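# Move the sponge-filled tote from the floor onto the desk

## Task

Lift the tote holding the two yellow sponges off the floor and place it upright on the desk, with both sponges lying fully inside it and neither draped over its rim. The robot must not tip over or finish leaning, or the attempt fails. The result only counts if the tote and sponges stay put without the robot supporting them.

## Robot and tools

Robot: a Hello Robot Stretch 3. It has a two-wheeled base (0.33 m long, 0.34 m wide), a lift that rides up and down a mast, and a single telescoping arm that reaches out to the robot's RIGHT side. At the arm's end is a wrist (yaw, pitch, roll) with a two-finger gripper. The arm cannot reach forward on its own, so to move the gripper forward or back you drive the base. The base pivots in place about the point midway between its drive wheels, 0.05 m behind its front edge; it cannot slide sideways. With the arm pulled in and the wrist folded, a pivot sweeps a circle of radius 0.28 m; an unfolded, level wrist reaches beyond that circle.

Frames: the base frame has its origin on the floor between the drive wheels, x forward, y left, z up. hand_pose is reported in this frame, at the point where the closed fingertips meet; with all wrist joints at zero its x axis points up, y back along the arm toward the mast, z toward the rear. The odometry frame is the base frame as it stood at the start.

Tool execute_actions: arguments are "actions" (a list holding exactly one action, or empty to just read state and images) and optional "cameras" (list of "head_camera", "nav_camera", "wrist_camera" or "all"; omitted or null gives all, [] gives none). One action may contain:
- "base": exactly one of {"translate_m": d}, a straight drive of d metres relative to where the base last reported itself, forward positive, -1 to 1; or {"rotate_rad": d}, an in-place turn of d radians relative to the current heading, counter-clockwise (left) positive, -3.2 to 3.2. Both are offsets, not poses.
- "joints": an object keyed by joint name, each value an absolute target: lift_m 0 to 1.1 (arm height on mast, m); arm_m 0 to 0.52 (extension, m); wrist_yaw_rad -1.345 to 4.42 (0 along the arm, positive toward the front, 3.0 folded over the base); wrist_pitch_rad -1.57 to 0.451 (0 level, negative tips fingers down); wrist_roll_rad -2.911 to 2.911 (0 fingers side by side and level); gripper_m -0.089 to 0.179 (bigger is wider; the actual fingertip gap is about 0.007 m less when nearly shut and 0.025 m less when fully open, zero below 0.007); head_pan_rad -3.953 to 1.73 (0 forward, positive left, -1.57 looks along the arm); head_tilt_rad -1.53 to 0.419 (negative looks down). Done tolerances: ±0.004 for lift, arm, gripper; ±0.02 for yaw, roll, head; ±0.05 for pitch.
- "contact_limits": only {"arm_m": effort%}, 1 to 100, stopping the arm once its motor effort reaches that level; lower is gentler, too low halts at once.
All motions in one action start together. Any joint you omit may keep pushing toward its previous target. Unknown keys or out-of-range values get the whole call refused with no motion. No action runs longer than 15 s. If a result reports a stop, later motion calls in that same reply are skipped.

Tool wait: {"seconds": 0 to 10}; commands nothing new and returns state and images. Tool zoom_image: {"camera": name, "region": [x0, y0, x1, y1]} in pixels of that camera's latest full image, top-left origin, at most 504x504. Tool finished_scene: {"scene": n}, irreversible; call it only when the tote rests upright on the desk with both sponges inside and the gripper released and clear.

Result lines: joint_positions; base_status and joint_status ("done"; "off_target" meaning it stopped short and may still push; "contact_stop", "time_out", "torque_fault" meaning the old target is dropped). on_its_own covers things not commanded this call; its "held at" is a target, not a position. motor_effort gives percent effort, positive toward higher values, bracket = peak during the last action; readings carry fixed bias and noise. Effort outside the rest range suggests pushing or carrying a load; positive wheel effort drives forward. lidar_m: 12 distances from the base origin in 30-degree sectors, first straight ahead then counter-clockwise (4th left, 7th behind, 10th right), scan plane 0.17 m high, range 0.15 to 12 m, "-" none; it misses clear objects, thin legs and tabletops, and the robot's own parts can block sectors 5, 6, 9, 10. wrist_depth_mm and head_depth_mm are 7x7 grids of median depths (head one is in the sideways-sent image). base_odometry counts wheel turns, so slip appears as travel; turned_by_wheels and turned_by_imu give turn since last result; base_tilt gives forward/right lean in degrees with a constant bias up to about 4.

Cameras: head_camera and nav_camera move with head pan and tilt; wrist_camera rides on the gripper.

Speed: the base is fast only when stowed (lift_m below 0.30, arm_m below 0.03, wrist_yaw_rad above 2.54); otherwise it is capped at 0.10 m/s and 0.63 rad/s.

Gripper: to hold, command a value smaller than the object's width (smaller squeezes harder, but a stall guard may ease off and let heavy items slip; send a new value to re-squeeze). To let go, command at least 0.02 above the contact value. Neither the reading nor "done" confirms a grasp; check images.

Safe wrist moves: fold or unfold only with lift_m 0.32 to 0.95, wrist_pitch_rad -0.4, roll near 0; once folded the lift may go down to 0.25. If yaw is below -0.4, keep pitch at -0.5 or lower.

Stops and hazards: arm and lift halt and go slack on firm contact; a slack lift may sag under load or be pushed up by closing fingers on a surface. Base, wrist and head never stop on contact. Wrist servos pushed hard for seconds switch off for 10 s. Pushing with the gripper above about 0.45 m, a second push after a contact stop, driving while holding something fixed, or snagging furniture (especially reversing) can tip the robot; then reverse in small steps, free the gripper, and drop lift to about 0.2 if still leaning. Avoid drops, slams, hard hits, and letting the sponges spill; carry the tote level and set it down gently. Loose objects may occasionally be nudged by outside forces. Shorter total robot motion is better.

Each tool is called after "Call:" as name(argument=value, ...) on one line, values as JSON.

## Session

Call:
execute_actions(actions=[])

Scene clock: 0.00 s.
base_odometry: x=+0.000 y=+0.000 heading=+0.000 (m, m, rad; odometry frame)
turned_by_wheels: +0.000 (rad since the last result)
turned_by_imu: +0.000 (rad since the last result)
base_tilt: forward=+0.6 right=-0.5 (deg)
lidar_m: 2.23 2.27 2.02 1.84 2.19 1.78 1.46 1.96 1.68 1.61 1.65 1.55
head_depth_mm: 2013 2767 2785 2809 2794 2211 2222 / 2016 2767 2779 2801 2200 2198 2203 / 1839 2754 2748 2764 2189 2186 2188 / 1834 2764 2756 2763 2171 2166 2170 / 1818 2748 2763 2743 2164 2162 2166 / 1817 2736 2728 2750 2142 2152 2152 / 1806 2725 2719 2720 2135 2130 2147
base_status: not commanded
joint_positions: lift_m=+0.305 arm_m=-0.003 wrist_yaw_rad=+2.911 wrist_pitch_rad=-0.350 wrist_roll_rad=+0.015 gripper_m=+0.037 head_pan_rad=+0.010 head_tilt_rad=-0.019
joint_status: not commanded
motor_effort: left_wheel=+0 right_wheel=+0 lift_m=+25 arm_m=+0 wrist_yaw_rad=+1 wrist_pitch_rad=+8 wrist_roll_rad=+0 gripper_m=+0 head_pan_rad=+0 head_tilt_rad=+2 (%)
hand_pose: x=+0.0319 y=+0.0843 z=+0.3328 quat_wxyz=(+0.203, +0.711, +0.041, +0.672) (m; base frame)
wrist_depth_mm: - - - - - - - / - - - - - - - / - - - - - - - / 898 945 949 995 998 - - / 695 - 757 754 771 792 781 / 578 - - 606 631 629 635 / 492 - 499 512 499 524 529
pictures: head_camera (sideways: a quarter turn clockwise sets it upright), nav_camera (sideways: a quarter turn counterclockwise sets it upright), wrist_camera
Images, in order (width x height): head_camera 896x504, nav_camera 672x504, wrist_camera 644x364.

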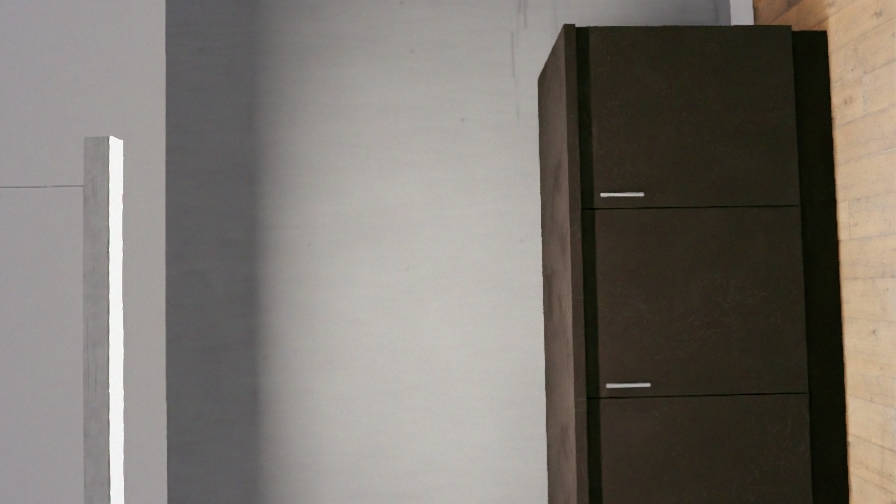

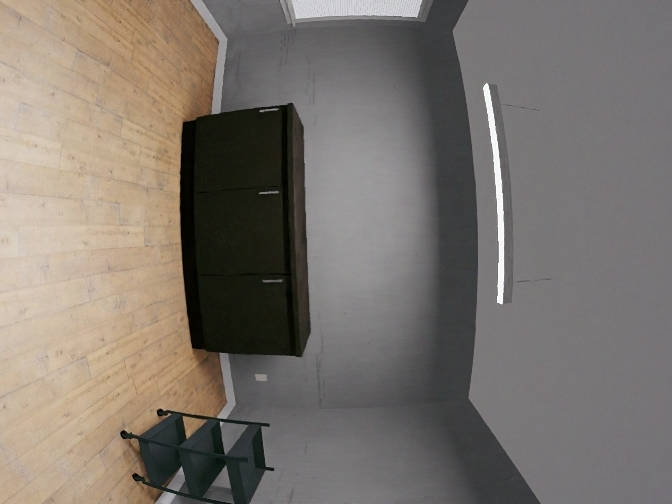

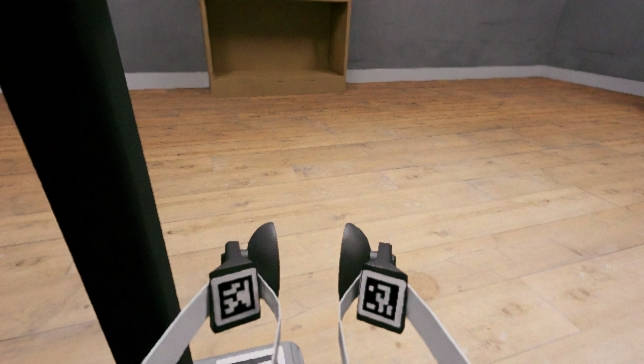

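Call:
execute_actions(actions=[{"joints":{"head_pan_rad":-1.6,"head_tilt_rad":-0.6}}], cameras=["nav_camera"])

Call:
execute_actions(actions=[{"joints":{"head_pan_rad":-3.1,"head_tilt_rad":-0.6}}], cameras=["nav_camera","head_camera"])

Scene clock: 2.90 s.
base_odometry: x=+0.000 y=+0.000 heading=+0.000 (m, m, rad; odometry frame)
turned_by_wheels: +0.000 (rad since the last result)
turned_by_imu: +0.000 (rad since the last result)
base_tilt: forward=+0.6 right=-0.5 (deg)
lidar_m: 2.22 2.27 2.02 1.84 2.19 1.78 1.47 1.96 1.67 1.61 1.65 1.55
head_depth_mm: 1383 1525 1701 1894 1789 1471 1251 / 1391 1522 1697 1901 1801 1482 1248 / 1379 1517 1684 1885 1807 1477 1254 / 1371 1498 1666 1877 1815 1488 1260 / 1355 1491 1648 1858 1710 1487 1259 / 1346 1479 1639 1833 1828 1504 1266 / 1334 1469 1622 1814 1839 1499 1271
base_status: not commanded
joint_positions: lift_m=+0.305 arm_m=-0.003 wrist_yaw_rad=+2.911 wrist_pitch_rad=-0.350 wrist_roll_rad=+0.015 gripper_m=+0.037 head_pan_rad=-1.593 head_tilt_rad=-0.592
joint_status: all done
motor_effort: left_wheel=+0(0) right_wheel=+0(0) lift_m=+26(25) arm_m=+0(0) wrist_yaw_rad=-1(0) wrist_pitch_rad=+8(9) wrist_roll_rad=+0(0) gripper_m=+0(1) head_pan_rad=-5(54) head_tilt_rad=-4(39) (%)
hand_pose: x=+0.0319 y=+0.0843 z=+0.3328 quat_wxyz=(+0.203, +0.711, +0.041, +0.672) (m; base frame)
wrist_depth_mm: - - - - - - - / - - - - - - - / - - - - - - - / 906 951 964 957 - - - / 714 - 783 755 763 793 801 / 579 - - 599 628 624 632 / 497 - 504 508 503 529 524
pictures: nav_camera (sideways: a quarter turn counterclockwise sets it upright)
Images, in order (width x height): nav_camera 672x504.

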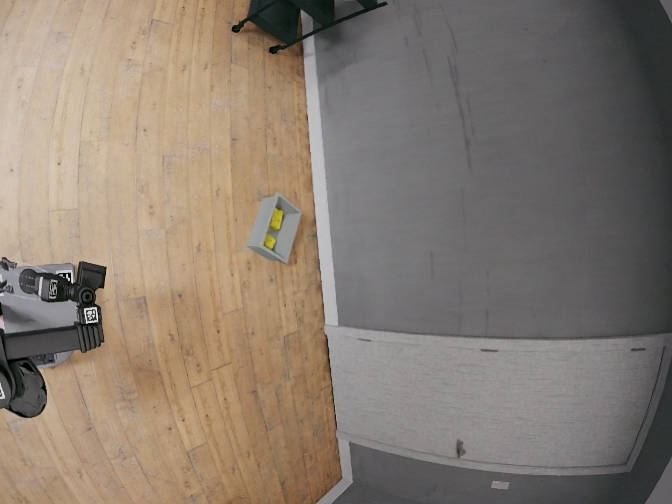

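Scene clock: 4.23 s.
base_odometry: x=+0.000 y=+0.000 heading=+0.000 (m, m, rad; odometry frame)
turned_by_wheels: +0.000 (rad since the last result)
turned_by_imu: +0.000 (rad since the last result)
base_tilt: forward=+0.6 right=-0.4 (deg)
lidar_m: 2.22 2.27 2.02 1.84 2.20 1.78 1.47 1.96 1.68 1.61 1.65 1.55
head_depth_mm: 1641 1784 1397 2165 1779 1469 1247 / 1632 1808 1414 2169 1791 1474 1248 / 1632 1788 1422 2166 1803 1480 1257 / 1629 1795 1436 2152 1800 1484 1261 / 1622 1784 1449 2103 1803 1495 1265 / 1630 1782 1543 2168 1836 1495 1267 / 1626 1776 1987 2202 1823 1503 1271
base_status: not commanded
joint_positions: lift_m=+0.305 arm_m=-0.003 wrist_yaw_rad=+2.911 wrist_pitch_rad=-0.350 wrist_roll_rad=+0.015 gripper_m=+0.037 head_pan_rad=-3.093 head_tilt_rad=-0.593
joint_status: all done
motor_effort: left_wheel=+0(0) right_wheel=-1(1) lift_m=+27(27) arm_m=+0(0) wrist_yaw_rad=+0(0) wrist_pitch_rad=+8(8) wrist_roll_rad=+0(0) gripper_m=+0(0) head_pan_rad=-5(55) head_tilt_rad=-5(4) (%)
hand_pose: x=+0.0319 y=+0.0843 z=+0.3328 quat_wxyz=(+0.203, +0.711, +0.041, +0.672) (m; base frame)
wrist_depth_mm: - - - - - - - / - - - - - - - / - - - - - - - / 903 941 974 995 - - - / 708 - 769 751 767 782 789 / 576 - - 606 628 623 635 / 498 - 496 508 502 515 528
pictures: head_camera (sideways: a quarter turn clockwise sets it upright), nav_camera (sideways: a quarter turn counterclockwise sets it upright)
Images, in order (width x height): head_camera 896x504, nav_camera 672x504.

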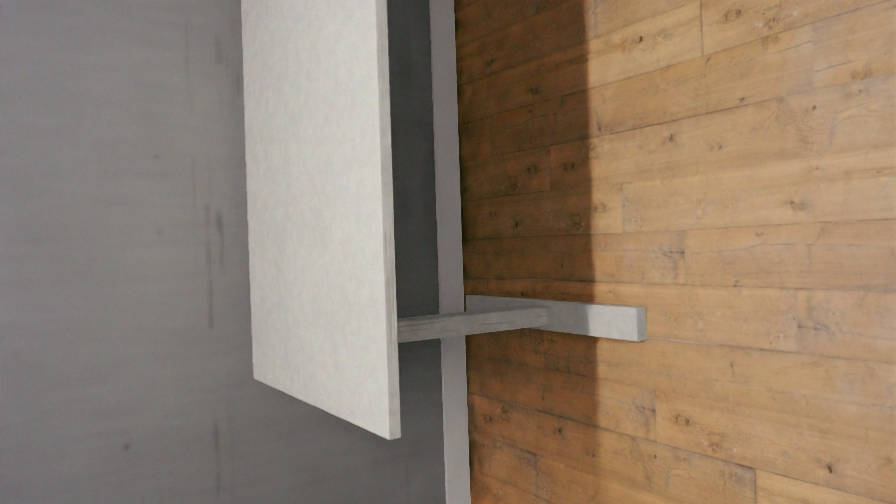

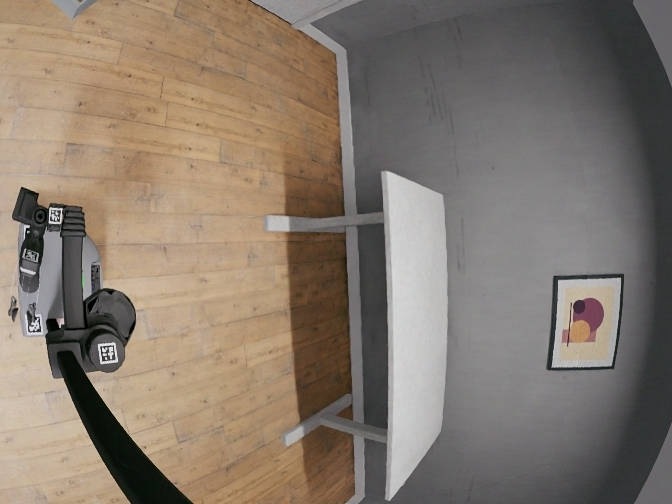

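Call:
execute_actions(actions=[{"joints":{"head_pan_rad":-1.5,"head_tilt_rad":-0.78}}], cameras=["head_camera"])

Scene clock: 6.17 s.
base_odometry: x=+0.000 y=+0.000 heading=+0.000 (m, m, rad; odometry frame)
turned_by_wheels: +0.000 (rad since the last result)
turned_by_imu: +0.000 (rad since the last result)
base_tilt: forward=+0.6 right=-0.4 (deg)
lidar_m: 2.23 2.27 2.02 1.84 2.19 1.78 1.47 1.96 1.67 1.61 1.65 1.55
head_depth_mm: 1404 1596 1804 1813 1523 1313 1156 / 1405 1584 1834 1823 1532 1318 1156 / 1399 1588 1830 1833 1540 1321 1158 / 1401 1592 1820 1764 1540 1327 1166 / 1405 1584 1828 1848 1548 1336 1168 / 1409 1586 1821 1856 1558 1333 1169 / 1404 1588 1824 1878 1569 1343 1172
base_status: not commanded
joint_positions: lift_m=+0.305 arm_m=-0.003 wrist_yaw_rad=+2.911 wrist_pitch_rad=-0.350 wrist_roll_rad=+0.015 gripper_m=+0.037 head_pan_rad=-1.507 head_tilt_rad=-0.770
joint_status: all done
motor_effort: left_wheel=+0(0) right_wheel=+0(0) lift_m=+26(26) arm_m=+0(0) wrist_yaw_rad=+0(1) wrist_pitch_rad=+8(8) wrist_roll_rad=-1(1) gripper_m=+0(0) head_pan_rad=+5(54) head_tilt_rad=-5(27) (%)
hand_pose: x=+0.0319 y=+0.0843 z=+0.3328 quat_wxyz=(+0.203, +0.711, +0.041, +0.672) (m; base frame)
wrist_depth_mm: - - - - - - - / - - - - - - - / - - - - - - - / 903 962 951 988 - - - / 701 - 777 748 768 776 803 / 587 - - 601 620 622 635 / 493 - 507 510 504 523 533
pictures: head_camera (sideways: a quarter turn clockwise sets it upright)
Images, in order (width x height): head_camera 896x504.

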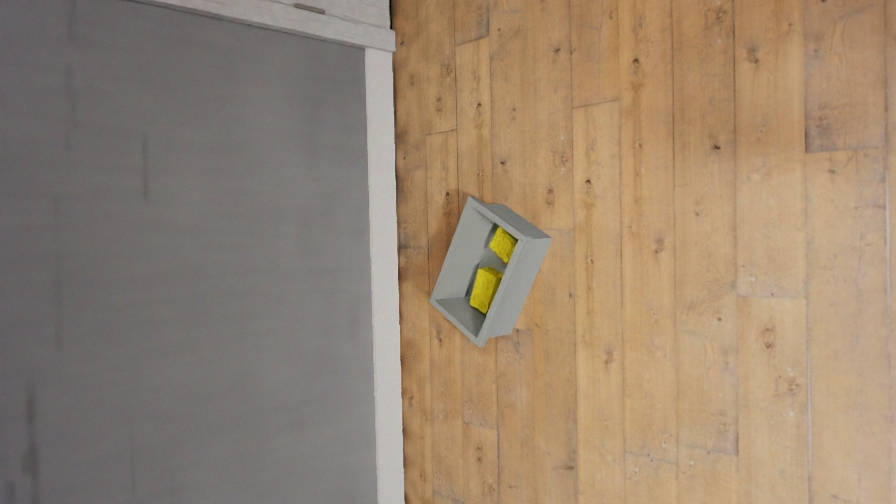

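Call:
zoom_image(camera="head_camera", region=[410, 180, 580, 360])

Region (410, 180, 580, 360) of head_camera's 896x504 image, scaled by 2.800, with more detail than that image has.

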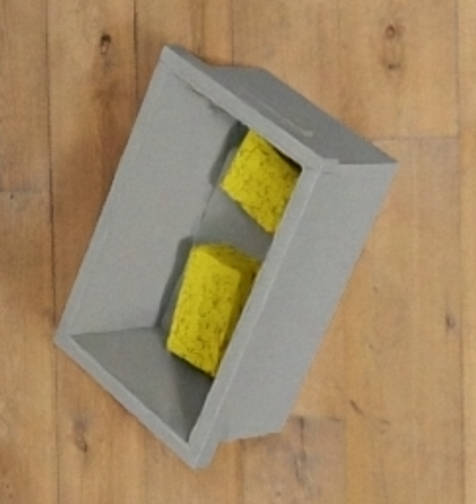

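Call:
execute_actions(actions=[{"base":{"rotate_rad":-1.0},"joints":{"lift_m":0.28}}], cameras=[])

Call:
execute_actions(actions=[{"base":{"translate_m":0.78}}], cameras=[])

Call:
execute_actions(actions=[{"base":{"rotate_rad":0.55},"joints":{"lift_m":0.4,"head_pan_rad":-1.6,"head_tilt_rad":-1.15}}], cameras=["head_camera","nav_camera"])

Scene clock: 19.87 s.
base_odometry: x=+0.000 y=+0.000 heading=-1.000 (m, m, rad; odometry frame)
turned_by_wheels: -1.000 (rad since the last result)
turned_by_imu: -0.999 (rad since the last result)
base_tilt: forward=+0.6 right=-0.5 (deg)
lidar_m: 1.67 1.55 2.23 2.29 2.02 1.84 2.22 1.79 1.47 1.98 1.68 1.61
head_depth_mm: 1691 1855 2065 1820 1528 1316 1156 / 1792 2004 2186 1828 1534 1313 1158 / 1894 2134 2258 1841 1541 1328 1160 / 2004 2277 2279 1841 1547 1331 1163 / 2130 2395 2293 1857 1546 1334 1168 / 1999 2187 2234 1869 1562 1338 1172 / 1784 1926 2096 1881 1560 1344 1174
base_status: done
joint_positions: lift_m=+0.281 arm_m=-0.003 wrist_yaw_rad=+2.911 wrist_pitch_rad=-0.350 wrist_roll_rad=+0.015 gripper_m=+0.037 head_pan_rad=-1.507 head_tilt_rad=-0.771
joint_status: all done
motor_effort: left_wheel=+2(9) right_wheel=-2(5) lift_m=+10(26) arm_m=+0(0) wrist_yaw_rad=-1(0) wrist_pitch_rad=+9(9) wrist_roll_rad=+0(0) gripper_m=+0(0) head_pan_rad=+4(5) head_tilt_rad=-5(5) (%)
hand_pose: x=+0.0319 y=+0.0842 z=+0.3088 quat_wxyz=(+0.203, +0.711, +0.041, +0.672) (m; base frame)
wrist_depth_mm: - - - - - - - / - - - - - - - / - - - - - - - / 876 914 913 909 947 971 - / 676 - 719 704 726 725 731 / 544 - - 567 592 586 603 / 468 - - 487 473 492 498
pictures: none
No camera images: the call's "cameras" was empty. Leave "cameras" out to get every camera's image.

Scene clock: 24.23 s.
base_odometry: x=+0.422 y=-0.656 heading=-1.000 (m, m, rad; odometry frame)
turned_by_wheels: +0.000 (rad since the last result)
turned_by_imu: +0.006 (rad since the last result)
base_tilt: forward=+0.7 right=-0.5 (deg)
lidar_m: 0.97 0.88 1.32 1.92 2.94 2.54 2.93 2.38 1.90 1.30 0.97 0.94
head_depth_mm: 2035 2273 2256 1819 1522 1316 1154 / 2033 2344 2255 1829 1535 1318 1158 / 1681 1921 2110 1834 1536 1330 1158 / 1433 1611 1831 1851 1545 1332 1168 / 1260 1390 1548 1723 1549 1288 1148 / 1119 1236 1367 1537 1562 1335 1145 / 1029 1114 1214 1333 1459 1342 1152
base_status: done
joint_positions: lift_m=+0.281 arm_m=-0.003 wrist_yaw_rad=+2.911 wrist_pitch_rad=-0.351 wrist_roll_rad=+0.015 gripper_m=+0.037 head_pan_rad=-1.507 head_tilt_rad=-0.771
joint_status: not commanded
motor_effort: left_wheel=+1(9) right_wheel=-2(5) lift_m=+11(11) arm_m=+0(0) wrist_yaw_rad=+0(2) wrist_pitch_rad=+9(8) wrist_roll_rad=-1(0) gripper_m=+0(0) head_pan_rad=+5(4) head_tilt_rad=-5(5) (%)
hand_pose: x=+0.0319 y=+0.0842 z=+0.3088 quat_wxyz=(+0.203, +0.711, +0.041, +0.672) (m; base frame)
wrist_depth_mm: - - - - - - 701 / - - - - - - - / - - - - - - 889 / 877 913 917 903 965 971 945 / 683 - 725 709 720 740 755 / 552 - - 565 591 581 605 / 466 - - 483 474 489 491
pictures: none
No camera images: the call's "cameras" was empty. Leave "cameras" out to get every camera's image.

Scene clock: 26.17 s.
base_odometry: x=+0.422 y=-0.656 heading=-0.450 (m, m, rad; odometry frame)
turned_by_wheels: +0.550 (rad since the last result)
turned_by_imu: +0.550 (rad since the last result)
base_tilt: forward=+0.6 right=-0.6 (deg)
lidar_m: 0.88 1.86 1.93 2.92 2.54 2.94 1.90 1.89 1.29 0.97 0.93 0.97
head_depth_mm: 1357 1618 1509 1386 1267 1180 - / 1282 1583 1518 1391 1283 - - / 1183 1461 1525 1345 1296 - - / 1108 1350 1508 1360 1296 1186 1116 / 1040 1249 1478 1384 1288 1192 1106 / 976 1152 1419 1411 1294 1197 1111 / 920 1083 1309 1413 1296 1204 1115
base_status: done
joint_positions: lift_m=+0.399 arm_m=-0.003 wrist_yaw_rad=+2.911 wrist_pitch_rad=-0.351 wrist_roll_rad=+0.015 gripper_m=+0.037 head_pan_rad=-1.593 head_tilt_rad=-1.136
joint_status: all done
motor_effort: left_wheel=-3(8) right_wheel=+2(5) lift_m=+40(42) arm_m=+0(0) wrist_yaw_rad=+1(1) wrist_pitch_rad=+9(9) wrist_roll_rad=+0(0) gripper_m=+0(0) head_pan_rad=-5(20) head_tilt_rad=-8(39) (%)
hand_pose: x=+0.0319 y=+0.0842 z=+0.4273 quat_wxyz=(+0.203, +0.711, +0.041, +0.672) (m; base frame)
wrist_depth_mm: - - - - - - - / - - - - - - - / - - - - - - - / - - - - - - - / 877 - 913 915 928 969 971 / 709 - - 742 761 774 771 / 596 - 590 622 602 635 648
pictures: head_camera (sideways: a quarter turn clockwise sets it upright), nav_camera (sideways: a quarter turn counterclockwise sets it upright)
Images, in order (width x height): head_camera 896x504, nav_camera 672x504.

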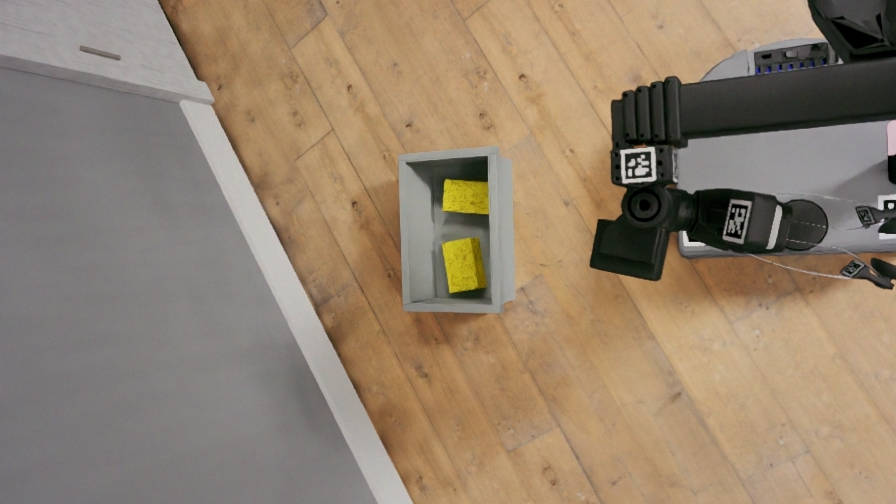

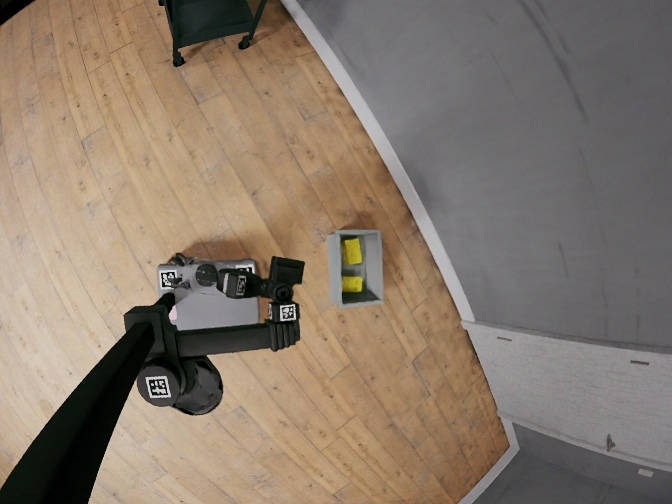

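Call:
execute_actions(actions=[{"joints":{"wrist_yaw_rad":0,"wrist_pitch_rad":-0.4,"arm_m":0.2,"gripper_m":0.08}}], cameras=[])

Call:
execute_actions(actions=[{"joints":{"wrist_pitch_rad":-1.57,"wrist_roll_rad":1.57,"arm_m":0.25,"lift_m":0.36}}])

Scene clock: 29.90 s.
base_odometry: x=+0.422 y=-0.656 heading=-0.450 (m, m, rad; odometry frame)
turned_by_wheels: +0.000 (rad since the last result)
turned_by_imu: +0.001 (rad since the last result)
base_tilt: forward=+0.8 right=-0.4 (deg)
lidar_m: 0.88 1.86 1.93 2.92 2.54 2.94 1.90 1.89 1.30 0.96 0.94 0.98
head_depth_mm: 1351 1618 1512 1385 1270 1175 - / 1273 1576 1515 1399 1286 - - / 1185 1467 1532 1423 1281 1219 - / 1107 1345 1511 1343 1282 1209 1103 / 1039 1241 1484 1384 1285 1191 1109 / 975 1158 1418 1406 1291 1194 1113 / 920 1080 1307 1411 1299 1197 1114
base_status: not commanded
joint_positions: lift_m=+0.399 arm_m=+0.200 wrist_yaw_rad=+0.003 wrist_pitch_rad=-0.414 wrist_roll_rad=+0.015 gripper_m=+0.080 head_pan_rad=-1.593 head_tilt_rad=-1.136
joint_status: all done
motor_effort: left_wheel=-3(3) right_wheel=+2(1) lift_m=+40(40) arm_m=+3(4) wrist_yaw_rad=-3(2) wrist_pitch_rad=+7(9) wrist_roll_rad=+0(0) gripper_m=+1(86) head_pan_rad=-5(5) head_tilt_rad=-8(7) (%)
hand_pose: x=-0.0209 y=-0.5697 z=+0.4129 quat_wxyz=(+0.687, +0.145, -0.697, -0.146) (m; base frame)
wrist_depth_mm: 410 455 514 592 705 841 - / 431 482 562 653 793 955 - / 464 525 598 711 858 - - / 494 557 658 784 968 - - / 522 608 708 810 888 856 878 / 558 622 674 690 733 706 722 / 561 567 575 584 580 600 615
pictures: none
No camera images: the call's "cameras" was empty. Leave "cameras" out to get every camera's image.

Scene clock: 31.37 s.
base_odometry: x=+0.422 y=-0.656 heading=-0.450 (m, m, rad; odometry frame)
turned_by_wheels: +0.000 (rad since the last result)
turned_by_imu: +0.000 (rad since the last result)
base_tilt: forward=+0.6 right=-0.6 (deg)
lidar_m: 0.88 1.86 1.92 2.92 2.55 2.95 1.90 1.90 1.29 0.97 0.94 0.98
head_depth_mm: 1356 1625 1517 1383 1269 1178 - / 1275 1580 1520 1380 1271 - - / 1187 1470 1523 - 1277 1217 - / 1109 1345 1513 1347 1282 1205 1106 / 1038 1243 1478 1382 1287 1191 1106 / 977 1159 1415 1404 1289 1195 1109 / 922 1083 1309 1412 1298 1196 1111
base_status: not commanded
joint_positions: lift_m=+0.361 arm_m=+0.250 wrist_yaw_rad=+0.003 wrist_pitch_rad=-1.557 wrist_roll_rad=+1.565 gripper_m=+0.080 head_pan_rad=-1.593 head_tilt_rad=-1.136
joint_status: all done
joint sent to its limit — the command would take wrist_pitch_rad past its lower limit, so that joint was sent only as far as its limit.
motor_effort: left_wheel=-3(3) right_wheel=+2(2) lift_m=+10(31) arm_m=+3(4) wrist_yaw_rad=-2(3) wrist_pitch_rad=-4(6) wrist_roll_rad=+1(2) gripper_m=+0(1) head_pan_rad=-5(5) head_tilt_rad=-8(8) (%)
hand_pose: x=-0.0216 y=-0.3740 z=+0.2429 quat_wxyz=(+0.003, +0.003, -0.712, -0.702) (m; base frame)
wrist_depth_mm: 376 378 380 388 387 390 - / 342 378 392 398 397 400 - / 350 347 401 404 409 411 - / 369 399 403 412 418 - - / 365 364 410 417 425 - - / 372 369 426 428 433 440 - / 325 319 436 439 446 450 451
pictures: head_camera (sideways: a quarter turn clockwise sets it upright), nav_camera (sideways: a quarter turn counterclockwise sets it upright), wrist_camera
Images, in order (width x height): head_camera 896x504, nav_camera 672x504, wrist_camera 644x364.

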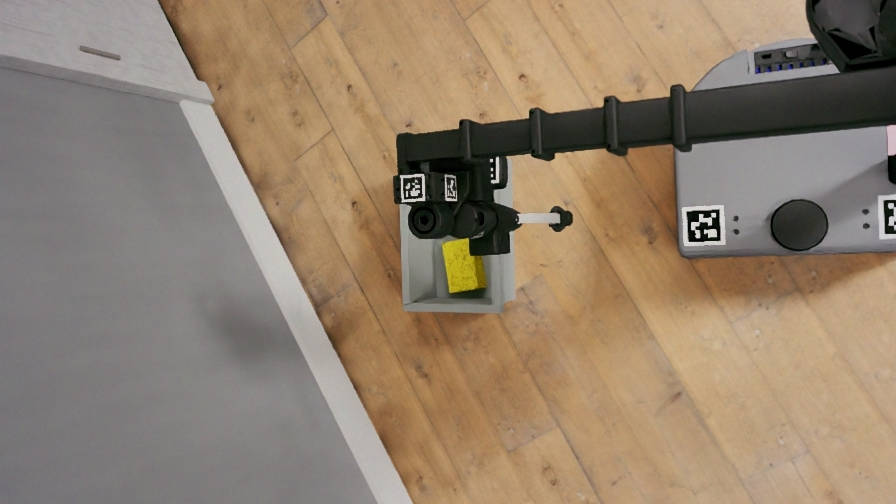

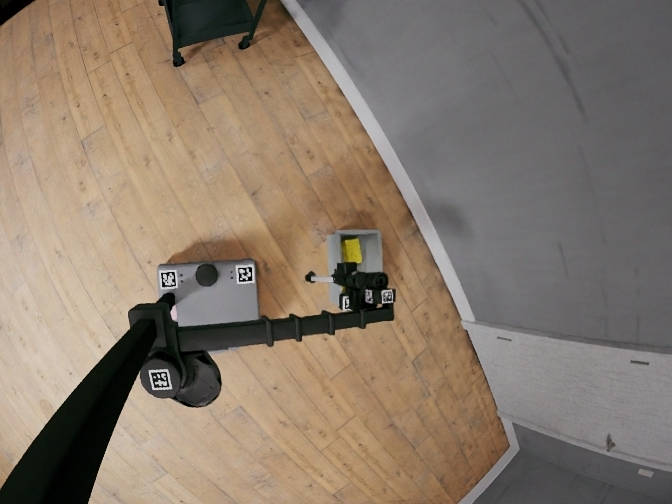

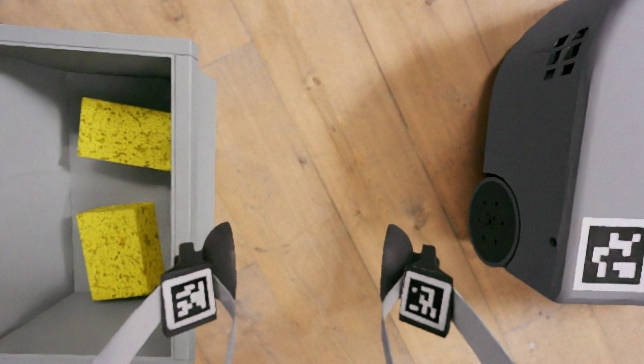

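Call:
execute_actions(actions=[{"base":{"translate_m":0.012},"joints":{"arm_m":0.365,"lift_m":0.29}}], cameras=["wrist_camera","head_camera"])

Scene clock: 36.37 s.
base_odometry: x=+0.432 y=-0.661 heading=-0.450 (m, m, rad; odometry frame)
turned_by_wheels: +0.000 (rad since the last result)
turned_by_imu: +0.001 (rad since the last result)
base_tilt: forward=+0.6 right=-0.5 (deg)
lidar_m: 0.87 1.85 1.92 2.92 2.55 2.95 1.91 1.91 1.30 0.96 0.93 0.97
head_depth_mm: 1346 1628 1510 1381 1271 1176 - / 1270 1582 1522 1391 1281 - - / 1179 1453 1543 1302 1280 - - / 1102 1341 1513 1332 1280 1208 1105 / 1028 1238 1475 1383 1293 1192 1109 / 971 1154 1410 1407 1288 1194 1113 / 913 1076 1297 1408 1300 1200 1112
base_status: done
joint_positions: lift_m=+0.291 arm_m=+0.365 wrist_yaw_rad=+0.002 wrist_pitch_rad=-1.558 wrist_roll_rad=+1.566 gripper_m=+0.080 head_pan_rad=-1.593 head_tilt_rad=-1.136
joint_status: all done
motor_effort: left_wheel=-3(4) right_wheel=+1(4) lift_m=+10(9) arm_m=+3(1) wrist_yaw_rad=+0(3) wrist_pitch_rad=-4(4) wrist_roll_rad=+1(1) gripper_m=+0(1) head_pan_rad=-5(4) head_tilt_rad=-8(8) (%)
hand_pose: x=-0.0216 y=-0.4886 z=+0.1729 quat_wxyz=(+0.003, +0.002, -0.711, -0.703) (m; base frame)
wrist_depth_mm: 210 238 226 220 321 324 327 / 222 300 317 322 330 331 337 / 225 283 282 328 336 338 344 / 226 328 334 337 340 347 349 / 229 295 338 345 350 355 356 / 232 316 351 354 357 361 364 / 241 295 312 358 366 369 372
pictures: head_camera (sideways: a quarter turn clockwise sets it upright), wrist_camera
Images, in order (width x height): head_camera 896x504, wrist_camera 644x364.

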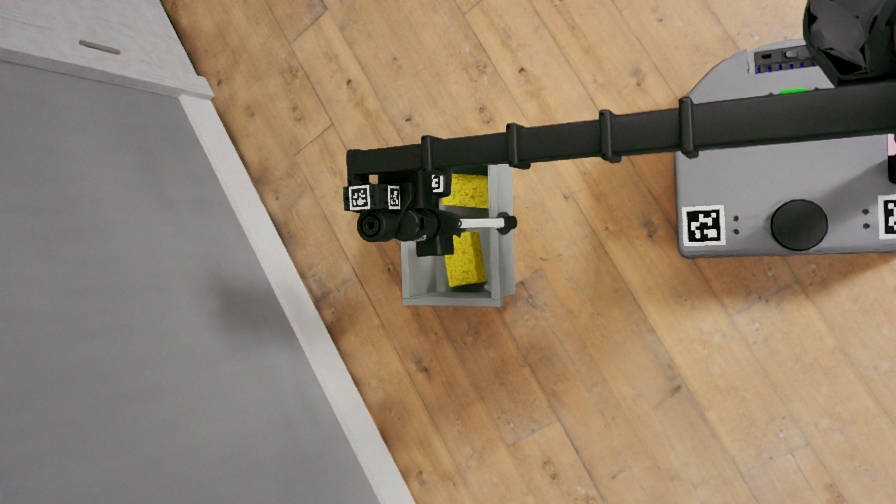

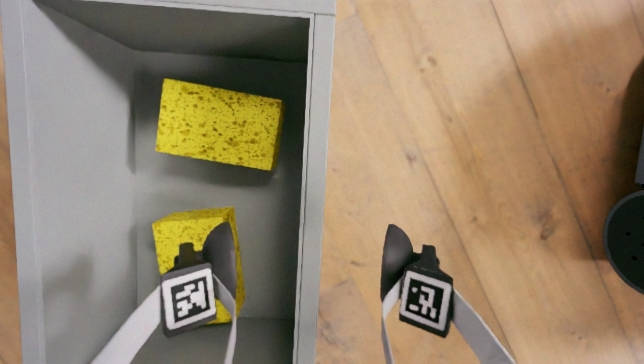

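Call:
execute_actions(actions=[{"joints":{"arm_m":0.367,"lift_m":0.185,"gripper_m":0.065}}], cameras=["wrist_camera","head_camera"])

Scene clock: 39.97 s.
base_odometry: x=+0.432 y=-0.661 heading=-0.450 (m, m, rad; odometry frame)
turned_by_wheels: +0.000 (rad since the last result)
turned_by_imu: +0.001 (rad since the last result)
base_tilt: forward=+0.6 right=-0.5 (deg)
lidar_m: 0.87 1.85 1.92 2.93 2.55 2.95 1.91 1.91 1.30 0.96 0.93 0.97
head_depth_mm: 1346 1617 1509 1377 1267 1175 - / 1268 1567 1518 1393 1278 1202 - / 1183 1461 1523 1292 1278 - - / 1100 1336 1506 1359 1288 1206 1106 / 1031 1239 1475 1385 1286 1189 1109 / 968 1151 1413 1410 1292 1192 1112 / 916 1075 1304 1416 1292 1200 1113
base_status: not commanded
joint_positions: lift_m=+0.186 arm_m=+0.367 wrist_yaw_rad=+0.002 wrist_pitch_rad=-1.558 wrist_roll_rad=+1.566 gripper_m=+0.065 head_pan_rad=-1.593 head_tilt_rad=-1.136
joint_status: all done
motor_effort: left_wheel=-3(2) right_wheel=+1(2) lift_m=+10(12) arm_m=+3(3) wrist_yaw_rad=-1(1) wrist_pitch_rad=-4(4) wrist_roll_rad=+1(1) gripper_m=+0(60) head_pan_rad=-5(5) head_tilt_rad=-8(8) (%)
hand_pose: x=-0.0216 y=-0.4905 z=+0.0679 quat_wxyz=(+0.003, +0.002, -0.711, -0.703) (m; base frame)
wrist_depth_mm: 207 210 212 184 219 221 223 / 200 171 174 105 224 227 228 / 201 175 176 107 229 231 232 / 220 222 224 110 233 235 239 / 223 226 229 230 238 241 244 / 208 186 237 234 - 246 249 / 220 190 239 116 248 251 254
pictures: head_camera (sideways: a quarter turn clockwise sets it upright), wrist_camera
Images, in order (width x height): head_camera 896x504, wrist_camera 644x364.

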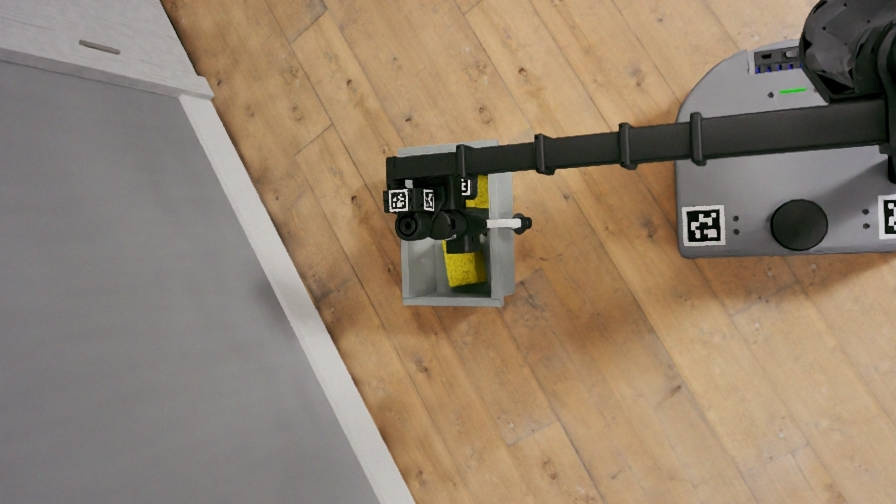

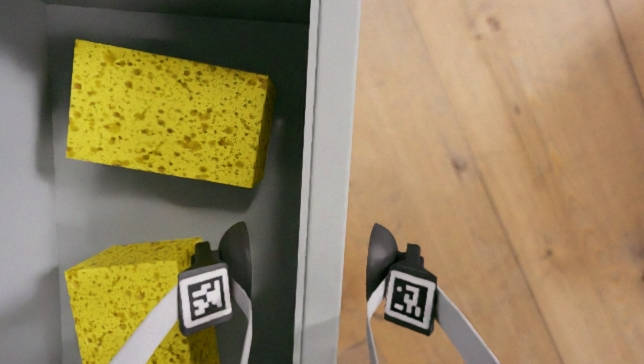

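Call:
execute_actions(actions=[{"joints":{"gripper_m":-0.04}}], cameras=["wrist_camera","head_camera"])

Scene clock: 42.90 s.
base_odometry: x=+0.432 y=-0.661 heading=-0.450 (m, m, rad; odometry frame)
turned_by_wheels: +0.000 (rad since the last result)
turned_by_imu: +0.000 (rad since the last result)
base_tilt: forward=+0.5 right=-0.4 (deg)
lidar_m: 0.87 1.85 1.92 2.92 2.55 2.94 1.90 1.91 1.30 0.96 0.93 0.97
head_depth_mm: 1350 1626 1505 1376 1269 1178 - / 1273 1570 1519 1387 1277 1201 - / 1178 1460 1521 1287 1277 - - / 1100 1344 1508 1349 1280 1207 1109 / 1029 1240 1478 1386 1285 1194 1108 / 969 1153 1408 1411 1293 1195 1111 / 915 1077 1299 1411 1300 1199 1114
base_status: not commanded
joint_positions: lift_m=+0.186 arm_m=+0.367 wrist_yaw_rad=+0.002 wrist_pitch_rad=-1.564 wrist_roll_rad=+1.566 gripper_m=-0.039 head_pan_rad=-1.593 head_tilt_rad=-1.136
joint_status: all done
motor_effort: left_wheel=-2(3) right_wheel=+1(1) lift_m=+11(10) arm_m=+3(3) wrist_yaw_rad=-1(1) wrist_pitch_rad=+0(4) wrist_roll_rad=+1(1) gripper_m=-28(100) head_pan_rad=-4(4) head_tilt_rad=-8(8) (%)
hand_pose: x=-0.0216 y=-0.4890 z=+0.0680 quat_wxyz=(+0.003, +0.002, -0.709, -0.705) (m; base frame)
wrist_depth_mm: 208 208 212 103 220 224 224 / 204 171 173 216 223 227 230 / 205 174 176 220 229 232 235 / 219 221 225 109 234 236 238 / 224 226 229 111 239 242 243 / 211 186 231 113 245 248 250 / 215 188 242 117 250 251 254
pictures: head_camera (sideways: a quarter turn clockwise sets it upright), wrist_camera
Images, in order (width x height): head_camera 896x504, wrist_camera 644x364.

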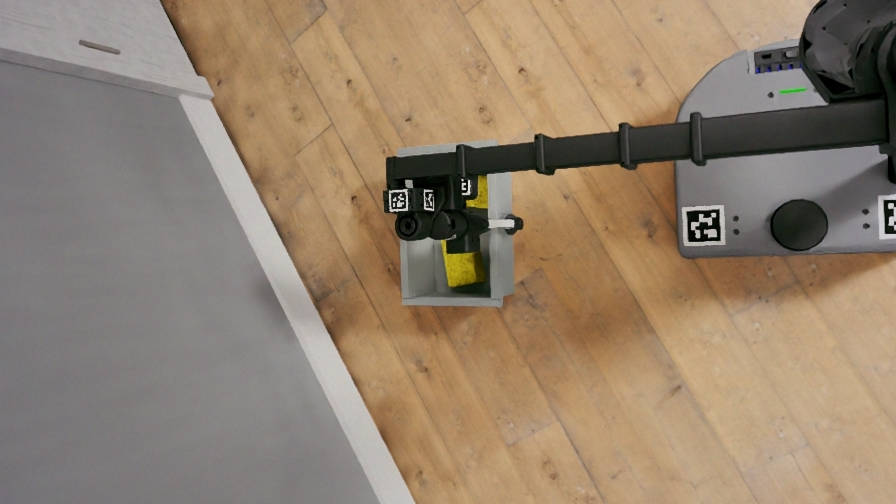

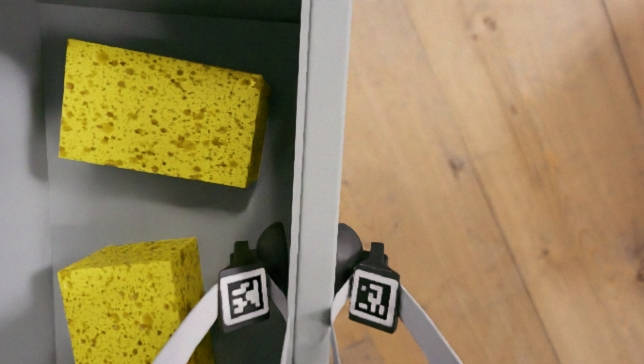

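Call:
execute_actions(actions=[{"joints":{"gripper_m":-0.06}}], cameras=[])

Call:
execute_actions(actions=[{"joints":{"lift_m":0.22}}], cameras=["wrist_camera","head_camera"])

Scene clock: 44.83 s.
base_odometry: x=+0.432 y=-0.661 heading=-0.450 (m, m, rad; odometry frame)
turned_by_wheels: +0.000 (rad since the last result)
turned_by_imu: +0.000 (rad since the last result)
base_tilt: forward=+0.6 right=-0.6 (deg)
lidar_m: 0.86 1.85 1.92 2.93 2.55 2.94 1.91 1.91 1.30 0.96 0.93 0.97
head_depth_mm: 1349 1618 1507 1380 1268 1181 - / 1270 1571 1517 1381 1274 1207 - / 1175 1457 1523 1290 1275 - - / 1101 1335 1507 1351 1280 1203 1105 / 1033 1235 1477 1384 1286 1191 1106 / 971 1150 1410 1408 1294 1195 1109 / 914 1074 1299 1409 1301 1199 1114
base_status: not commanded
joint_positions: lift_m=+0.186 arm_m=+0.367 wrist_yaw_rad=+0.002 wrist_pitch_rad=-1.564 wrist_roll_rad=+1.566 gripper_m=-0.058 head_pan_rad=-1.593 head_tilt_rad=-1.136
joint_status: all done
motor_effort: left_wheel=-2(3) right_wheel=+1(1) lift_m=+11(11) arm_m=+2(3) wrist_yaw_rad=-1(1) wrist_pitch_rad=+0(1) wrist_roll_rad=+1(1) gripper_m=-36(100) head_pan_rad=-4(4) head_tilt_rad=-8(8) (%)
hand_pose: x=-0.0216 y=-0.4890 z=+0.0680 quat_wxyz=(+0.003, +0.002, -0.709, -0.705) (m; base frame)
wrist_depth_mm: 206 210 213 103 221 222 225 / 204 170 173 216 224 227 230 / 205 174 176 219 230 230 234 / 219 222 224 109 235 236 239 / 224 224 229 111 239 242 247 / 212 185 232 113 244 249 249 / 213 188 239 116 250 254 255
pictures: none
No camera images: the call's "cameras" was empty. Leave "cameras" out to get every camera's image.

Scene clock: 45.97 s.
base_odometry: x=+0.432 y=-0.661 heading=-0.450 (m, m, rad; odometry frame)
turned_by_wheels: +0.000 (rad since the last result)
turned_by_imu: +0.000 (rad since the last result)
base_tilt: forward=+0.5 right=-0.5 (deg)
lidar_m: 0.87 1.84 1.91 2.93 2.55 2.95 1.90 1.91 1.30 0.96 0.93 0.97
head_depth_mm: 1348 1619 1513 1376 1268 1175 - / 1277 1572 1516 1385 1274 - - / 1181 1459 1527 1258 1276 - - / 1102 1335 1510 1314 1284 1205 1107 / 1032 1238 1472 1392 1290 1191 1107 / 968 1150 1407 1405 1290 1198 1114 / 915 1073 1297 1409 1296 1199 1112
base_status: not commanded
joint_positions: lift_m=+0.219 arm_m=+0.367 wrist_yaw_rad=+0.002 wrist_pitch_rad=-1.554 wrist_roll_rad=+1.566 gripper_m=-0.051 head_pan_rad=-1.593 head_tilt_rad=-1.136
joint_status: all done
on_its_own: gripper_m is held at -0.053, not at your -0.060, by its stall guard, which is still easing
motor_effort: left_wheel=-2(3) right_wheel=+1(1) lift_m=+41(43) arm_m=+3(3) wrist_yaw_rad=-1(2) wrist_pitch_rad=-6(6) wrist_roll_rad=+1(1) gripper_m=-18(37) head_pan_rad=-5(4) head_tilt_rad=-7(8) (%)
hand_pose: x=-0.0216 y=-0.4917 z=+0.1013 quat_wxyz=(+0.003, +0.002, -0.713, -0.701) (m; base frame)
wrist_depth_mm: 200 231 223 105 252 254 258 / 204 196 189 106 256 258 261 / 205 198 189 109 261 266 266 / 208 250 237 112 266 270 273 / 210 253 244 114 273 276 278 / 212 212 205 115 280 283 285 / 214 231 230 247 284 287 291
pictures: head_camera (sideways: a quarter turn clockwise sets it upright), wrist_camera
Images, in order (width x height): head_camera 896x504, wrist_camera 644x364.

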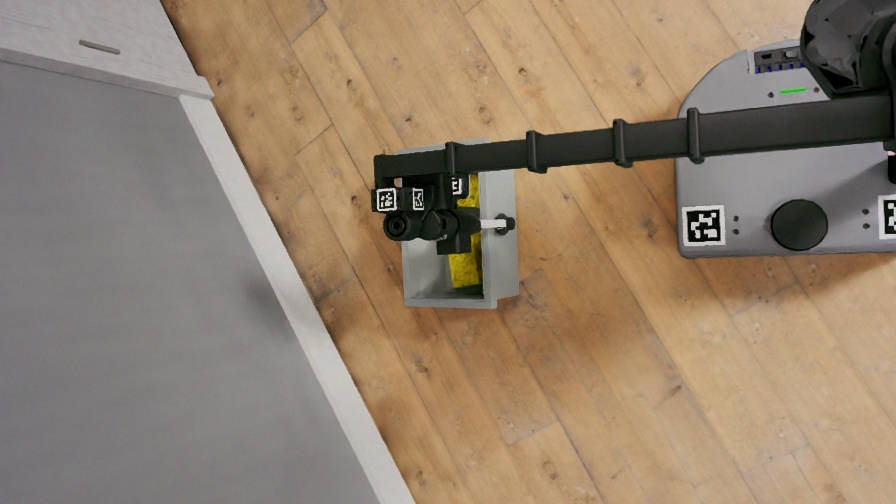

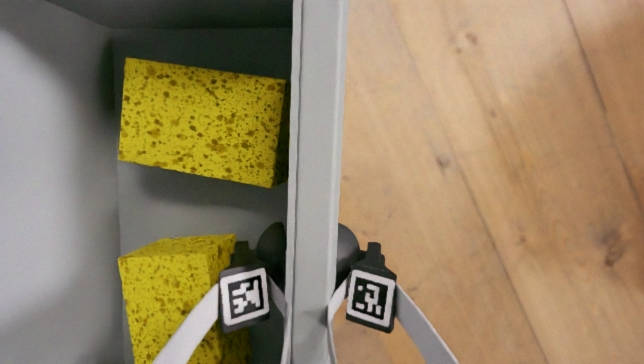

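Call:
execute_actions(actions=[{"joints":{"lift_m":0.26,"gripper_m":-0.042}}], cameras=["wrist_camera","head_camera"])

Scene clock: 48.30 s.
base_odometry: x=+0.432 y=-0.661 heading=-0.450 (m, m, rad; odometry frame)
turned_by_wheels: +0.000 (rad since the last result)
turned_by_imu: +0.000 (rad since the last result)
base_tilt: forward=+0.6 right=-0.4 (deg)
lidar_m: 0.87 1.85 1.92 2.92 2.55 2.95 1.91 1.90 0.49 0.47 0.93 0.97
head_depth_mm: 1343 1620 1508 1375 1270 1183 - / 1274 1569 1517 1388 1272 - - / 1178 1450 1539 1222 1280 - - / 1102 1340 1509 1294 1269 1209 1103 / 1035 1241 1476 1383 1289 1192 1106 / 970 1149 1413 1406 1293 1192 1109 / 914 1074 1305 1411 1294 1197 1112
base_status: not commanded
joint_positions: lift_m=+0.259 arm_m=+0.367 wrist_yaw_rad=+0.002 wrist_pitch_rad=-1.565 wrist_roll_rad=+1.567 gripper_m=-0.038 head_pan_rad=-1.593 head_tilt_rad=-1.137
joint_status: gripper_m off_target (ended at -0.038, target -0.042); the others done
motor_effort: left_wheel=-2(3) right_wheel=+1(2) lift_m=+42(44) arm_m=+2(2) wrist_yaw_rad=-1(2) wrist_pitch_rad=+0(7) wrist_roll_rad=+1(1) gripper_m=-23(29) head_pan_rad=-5(5) head_tilt_rad=-8(8) (%)
hand_pose: x=-0.0216 y=-0.4888 z=+0.1415 quat_wxyz=(+0.002, +0.002, -0.709, -0.705) (m; base frame)
wrist_depth_mm: 194 223 220 124 292 296 298 / 199 242 218 119 297 302 308 / 201 236 213 121 302 308 311 / 203 260 263 123 309 313 318 / 205 253 264 126 316 322 323 / 208 244 231 127 323 329 334 / 210 258 237 139 330 336 337
pictures: head_camera (sideways: a quarter turn clockwise sets it upright), wrist_camera
Images, in order (width x height): head_camera 896x504, wrist_camera 644x364.

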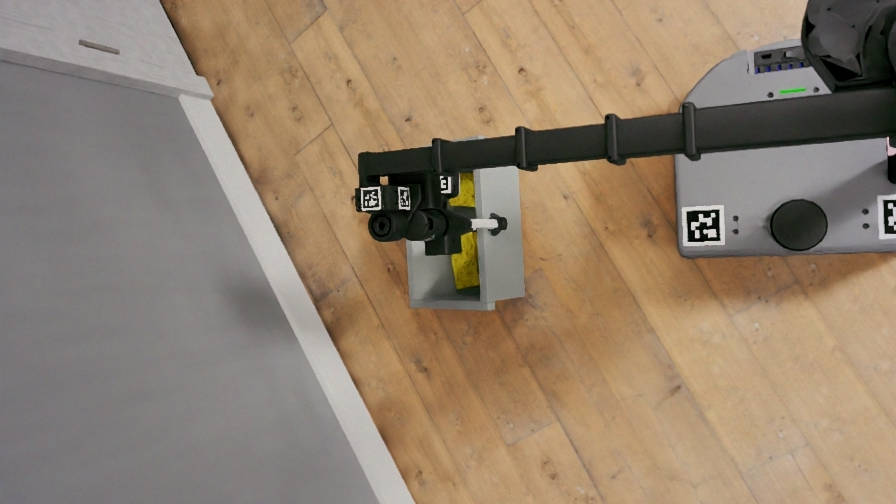

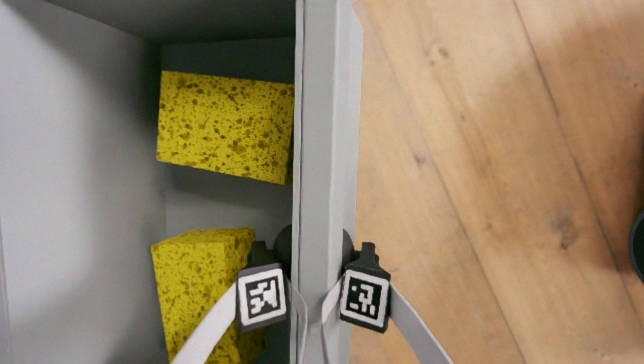

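Call:
execute_actions(actions=[{"joints":{"lift_m":0.30}}], cameras=["wrist_camera","head_camera"])

Scene clock: 50.57 s.
base_odometry: x=+0.432 y=-0.661 heading=-0.450 (m, m, rad; odometry frame)
turned_by_wheels: +0.000 (rad since the last result)
turned_by_imu: +0.000 (rad since the last result)
base_tilt: forward=+0.5 right=-0.4 (deg)
lidar_m: 0.87 1.85 1.92 2.93 2.55 2.96 1.91 1.91 0.49 0.47 0.93 0.97
head_depth_mm: 1349 1626 1507 1381 1274 1182 - / 1272 1570 1510 1387 1279 - - / 1183 1455 1545 1170 1275 - - / 1100 1337 1528 1248 1282 1208 1103 / 1031 1241 1480 1366 1283 1192 1109 / 971 1152 1416 1404 1293 1196 1113 / 916 1073 1302 1411 1295 1198 1115
base_status: not commanded
joint_positions: lift_m=+0.299 arm_m=+0.367 wrist_yaw_rad=+0.002 wrist_pitch_rad=-1.565 wrist_roll_rad=+1.567 gripper_m=-0.035 head_pan_rad=-1.593 head_tilt_rad=-1.137
joint_status: all done
on_its_own: gripper_m is held at -0.036, not at your -0.042, by its stall guard, which is not easing now
motor_effort: left_wheel=-2(2) right_wheel=+1(1) lift_m=+43(44) arm_m=+2(2) wrist_yaw_rad=-1(2) wrist_pitch_rad=+0(0) wrist_roll_rad=+1(1) gripper_m=-22(22) head_pan_rad=-5(5) head_tilt_rad=-7(7) (%)
hand_pose: x=-0.0216 y=-0.4888 z=+0.1815 quat_wxyz=(+0.002, +0.002, -0.709, -0.705) (m; base frame)
wrist_depth_mm: 195 224 221 124 330 333 338 / 199 241 219 119 339 342 341 / 201 235 211 121 343 350 349 / 204 259 264 124 349 353 361 / 205 252 264 126 358 363 366 / 208 244 232 127 367 376 378 / 210 258 239 139 373 376 386
pictures: head_camera (sideways: a quarter turn clockwise sets it upright), wrist_camera
Images, in order (width x height): head_camera 896x504, wrist_camera 644x364.

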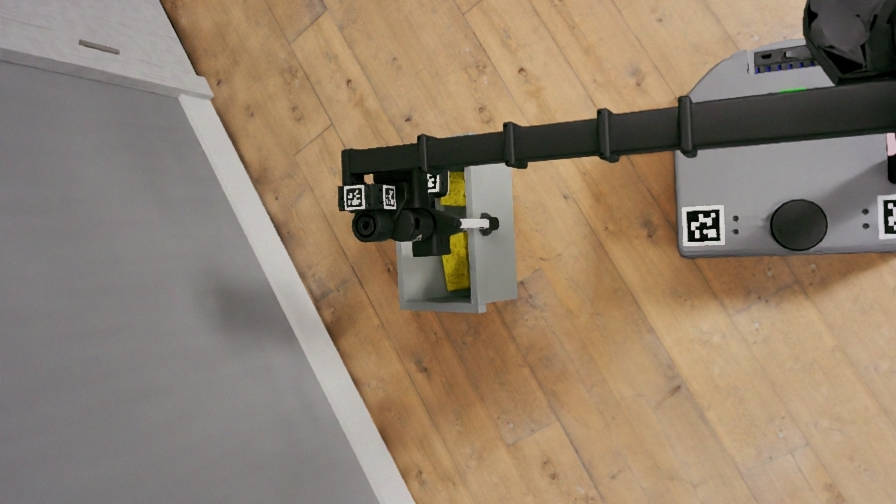

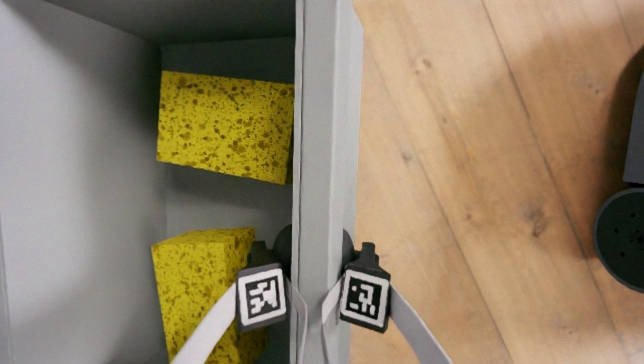

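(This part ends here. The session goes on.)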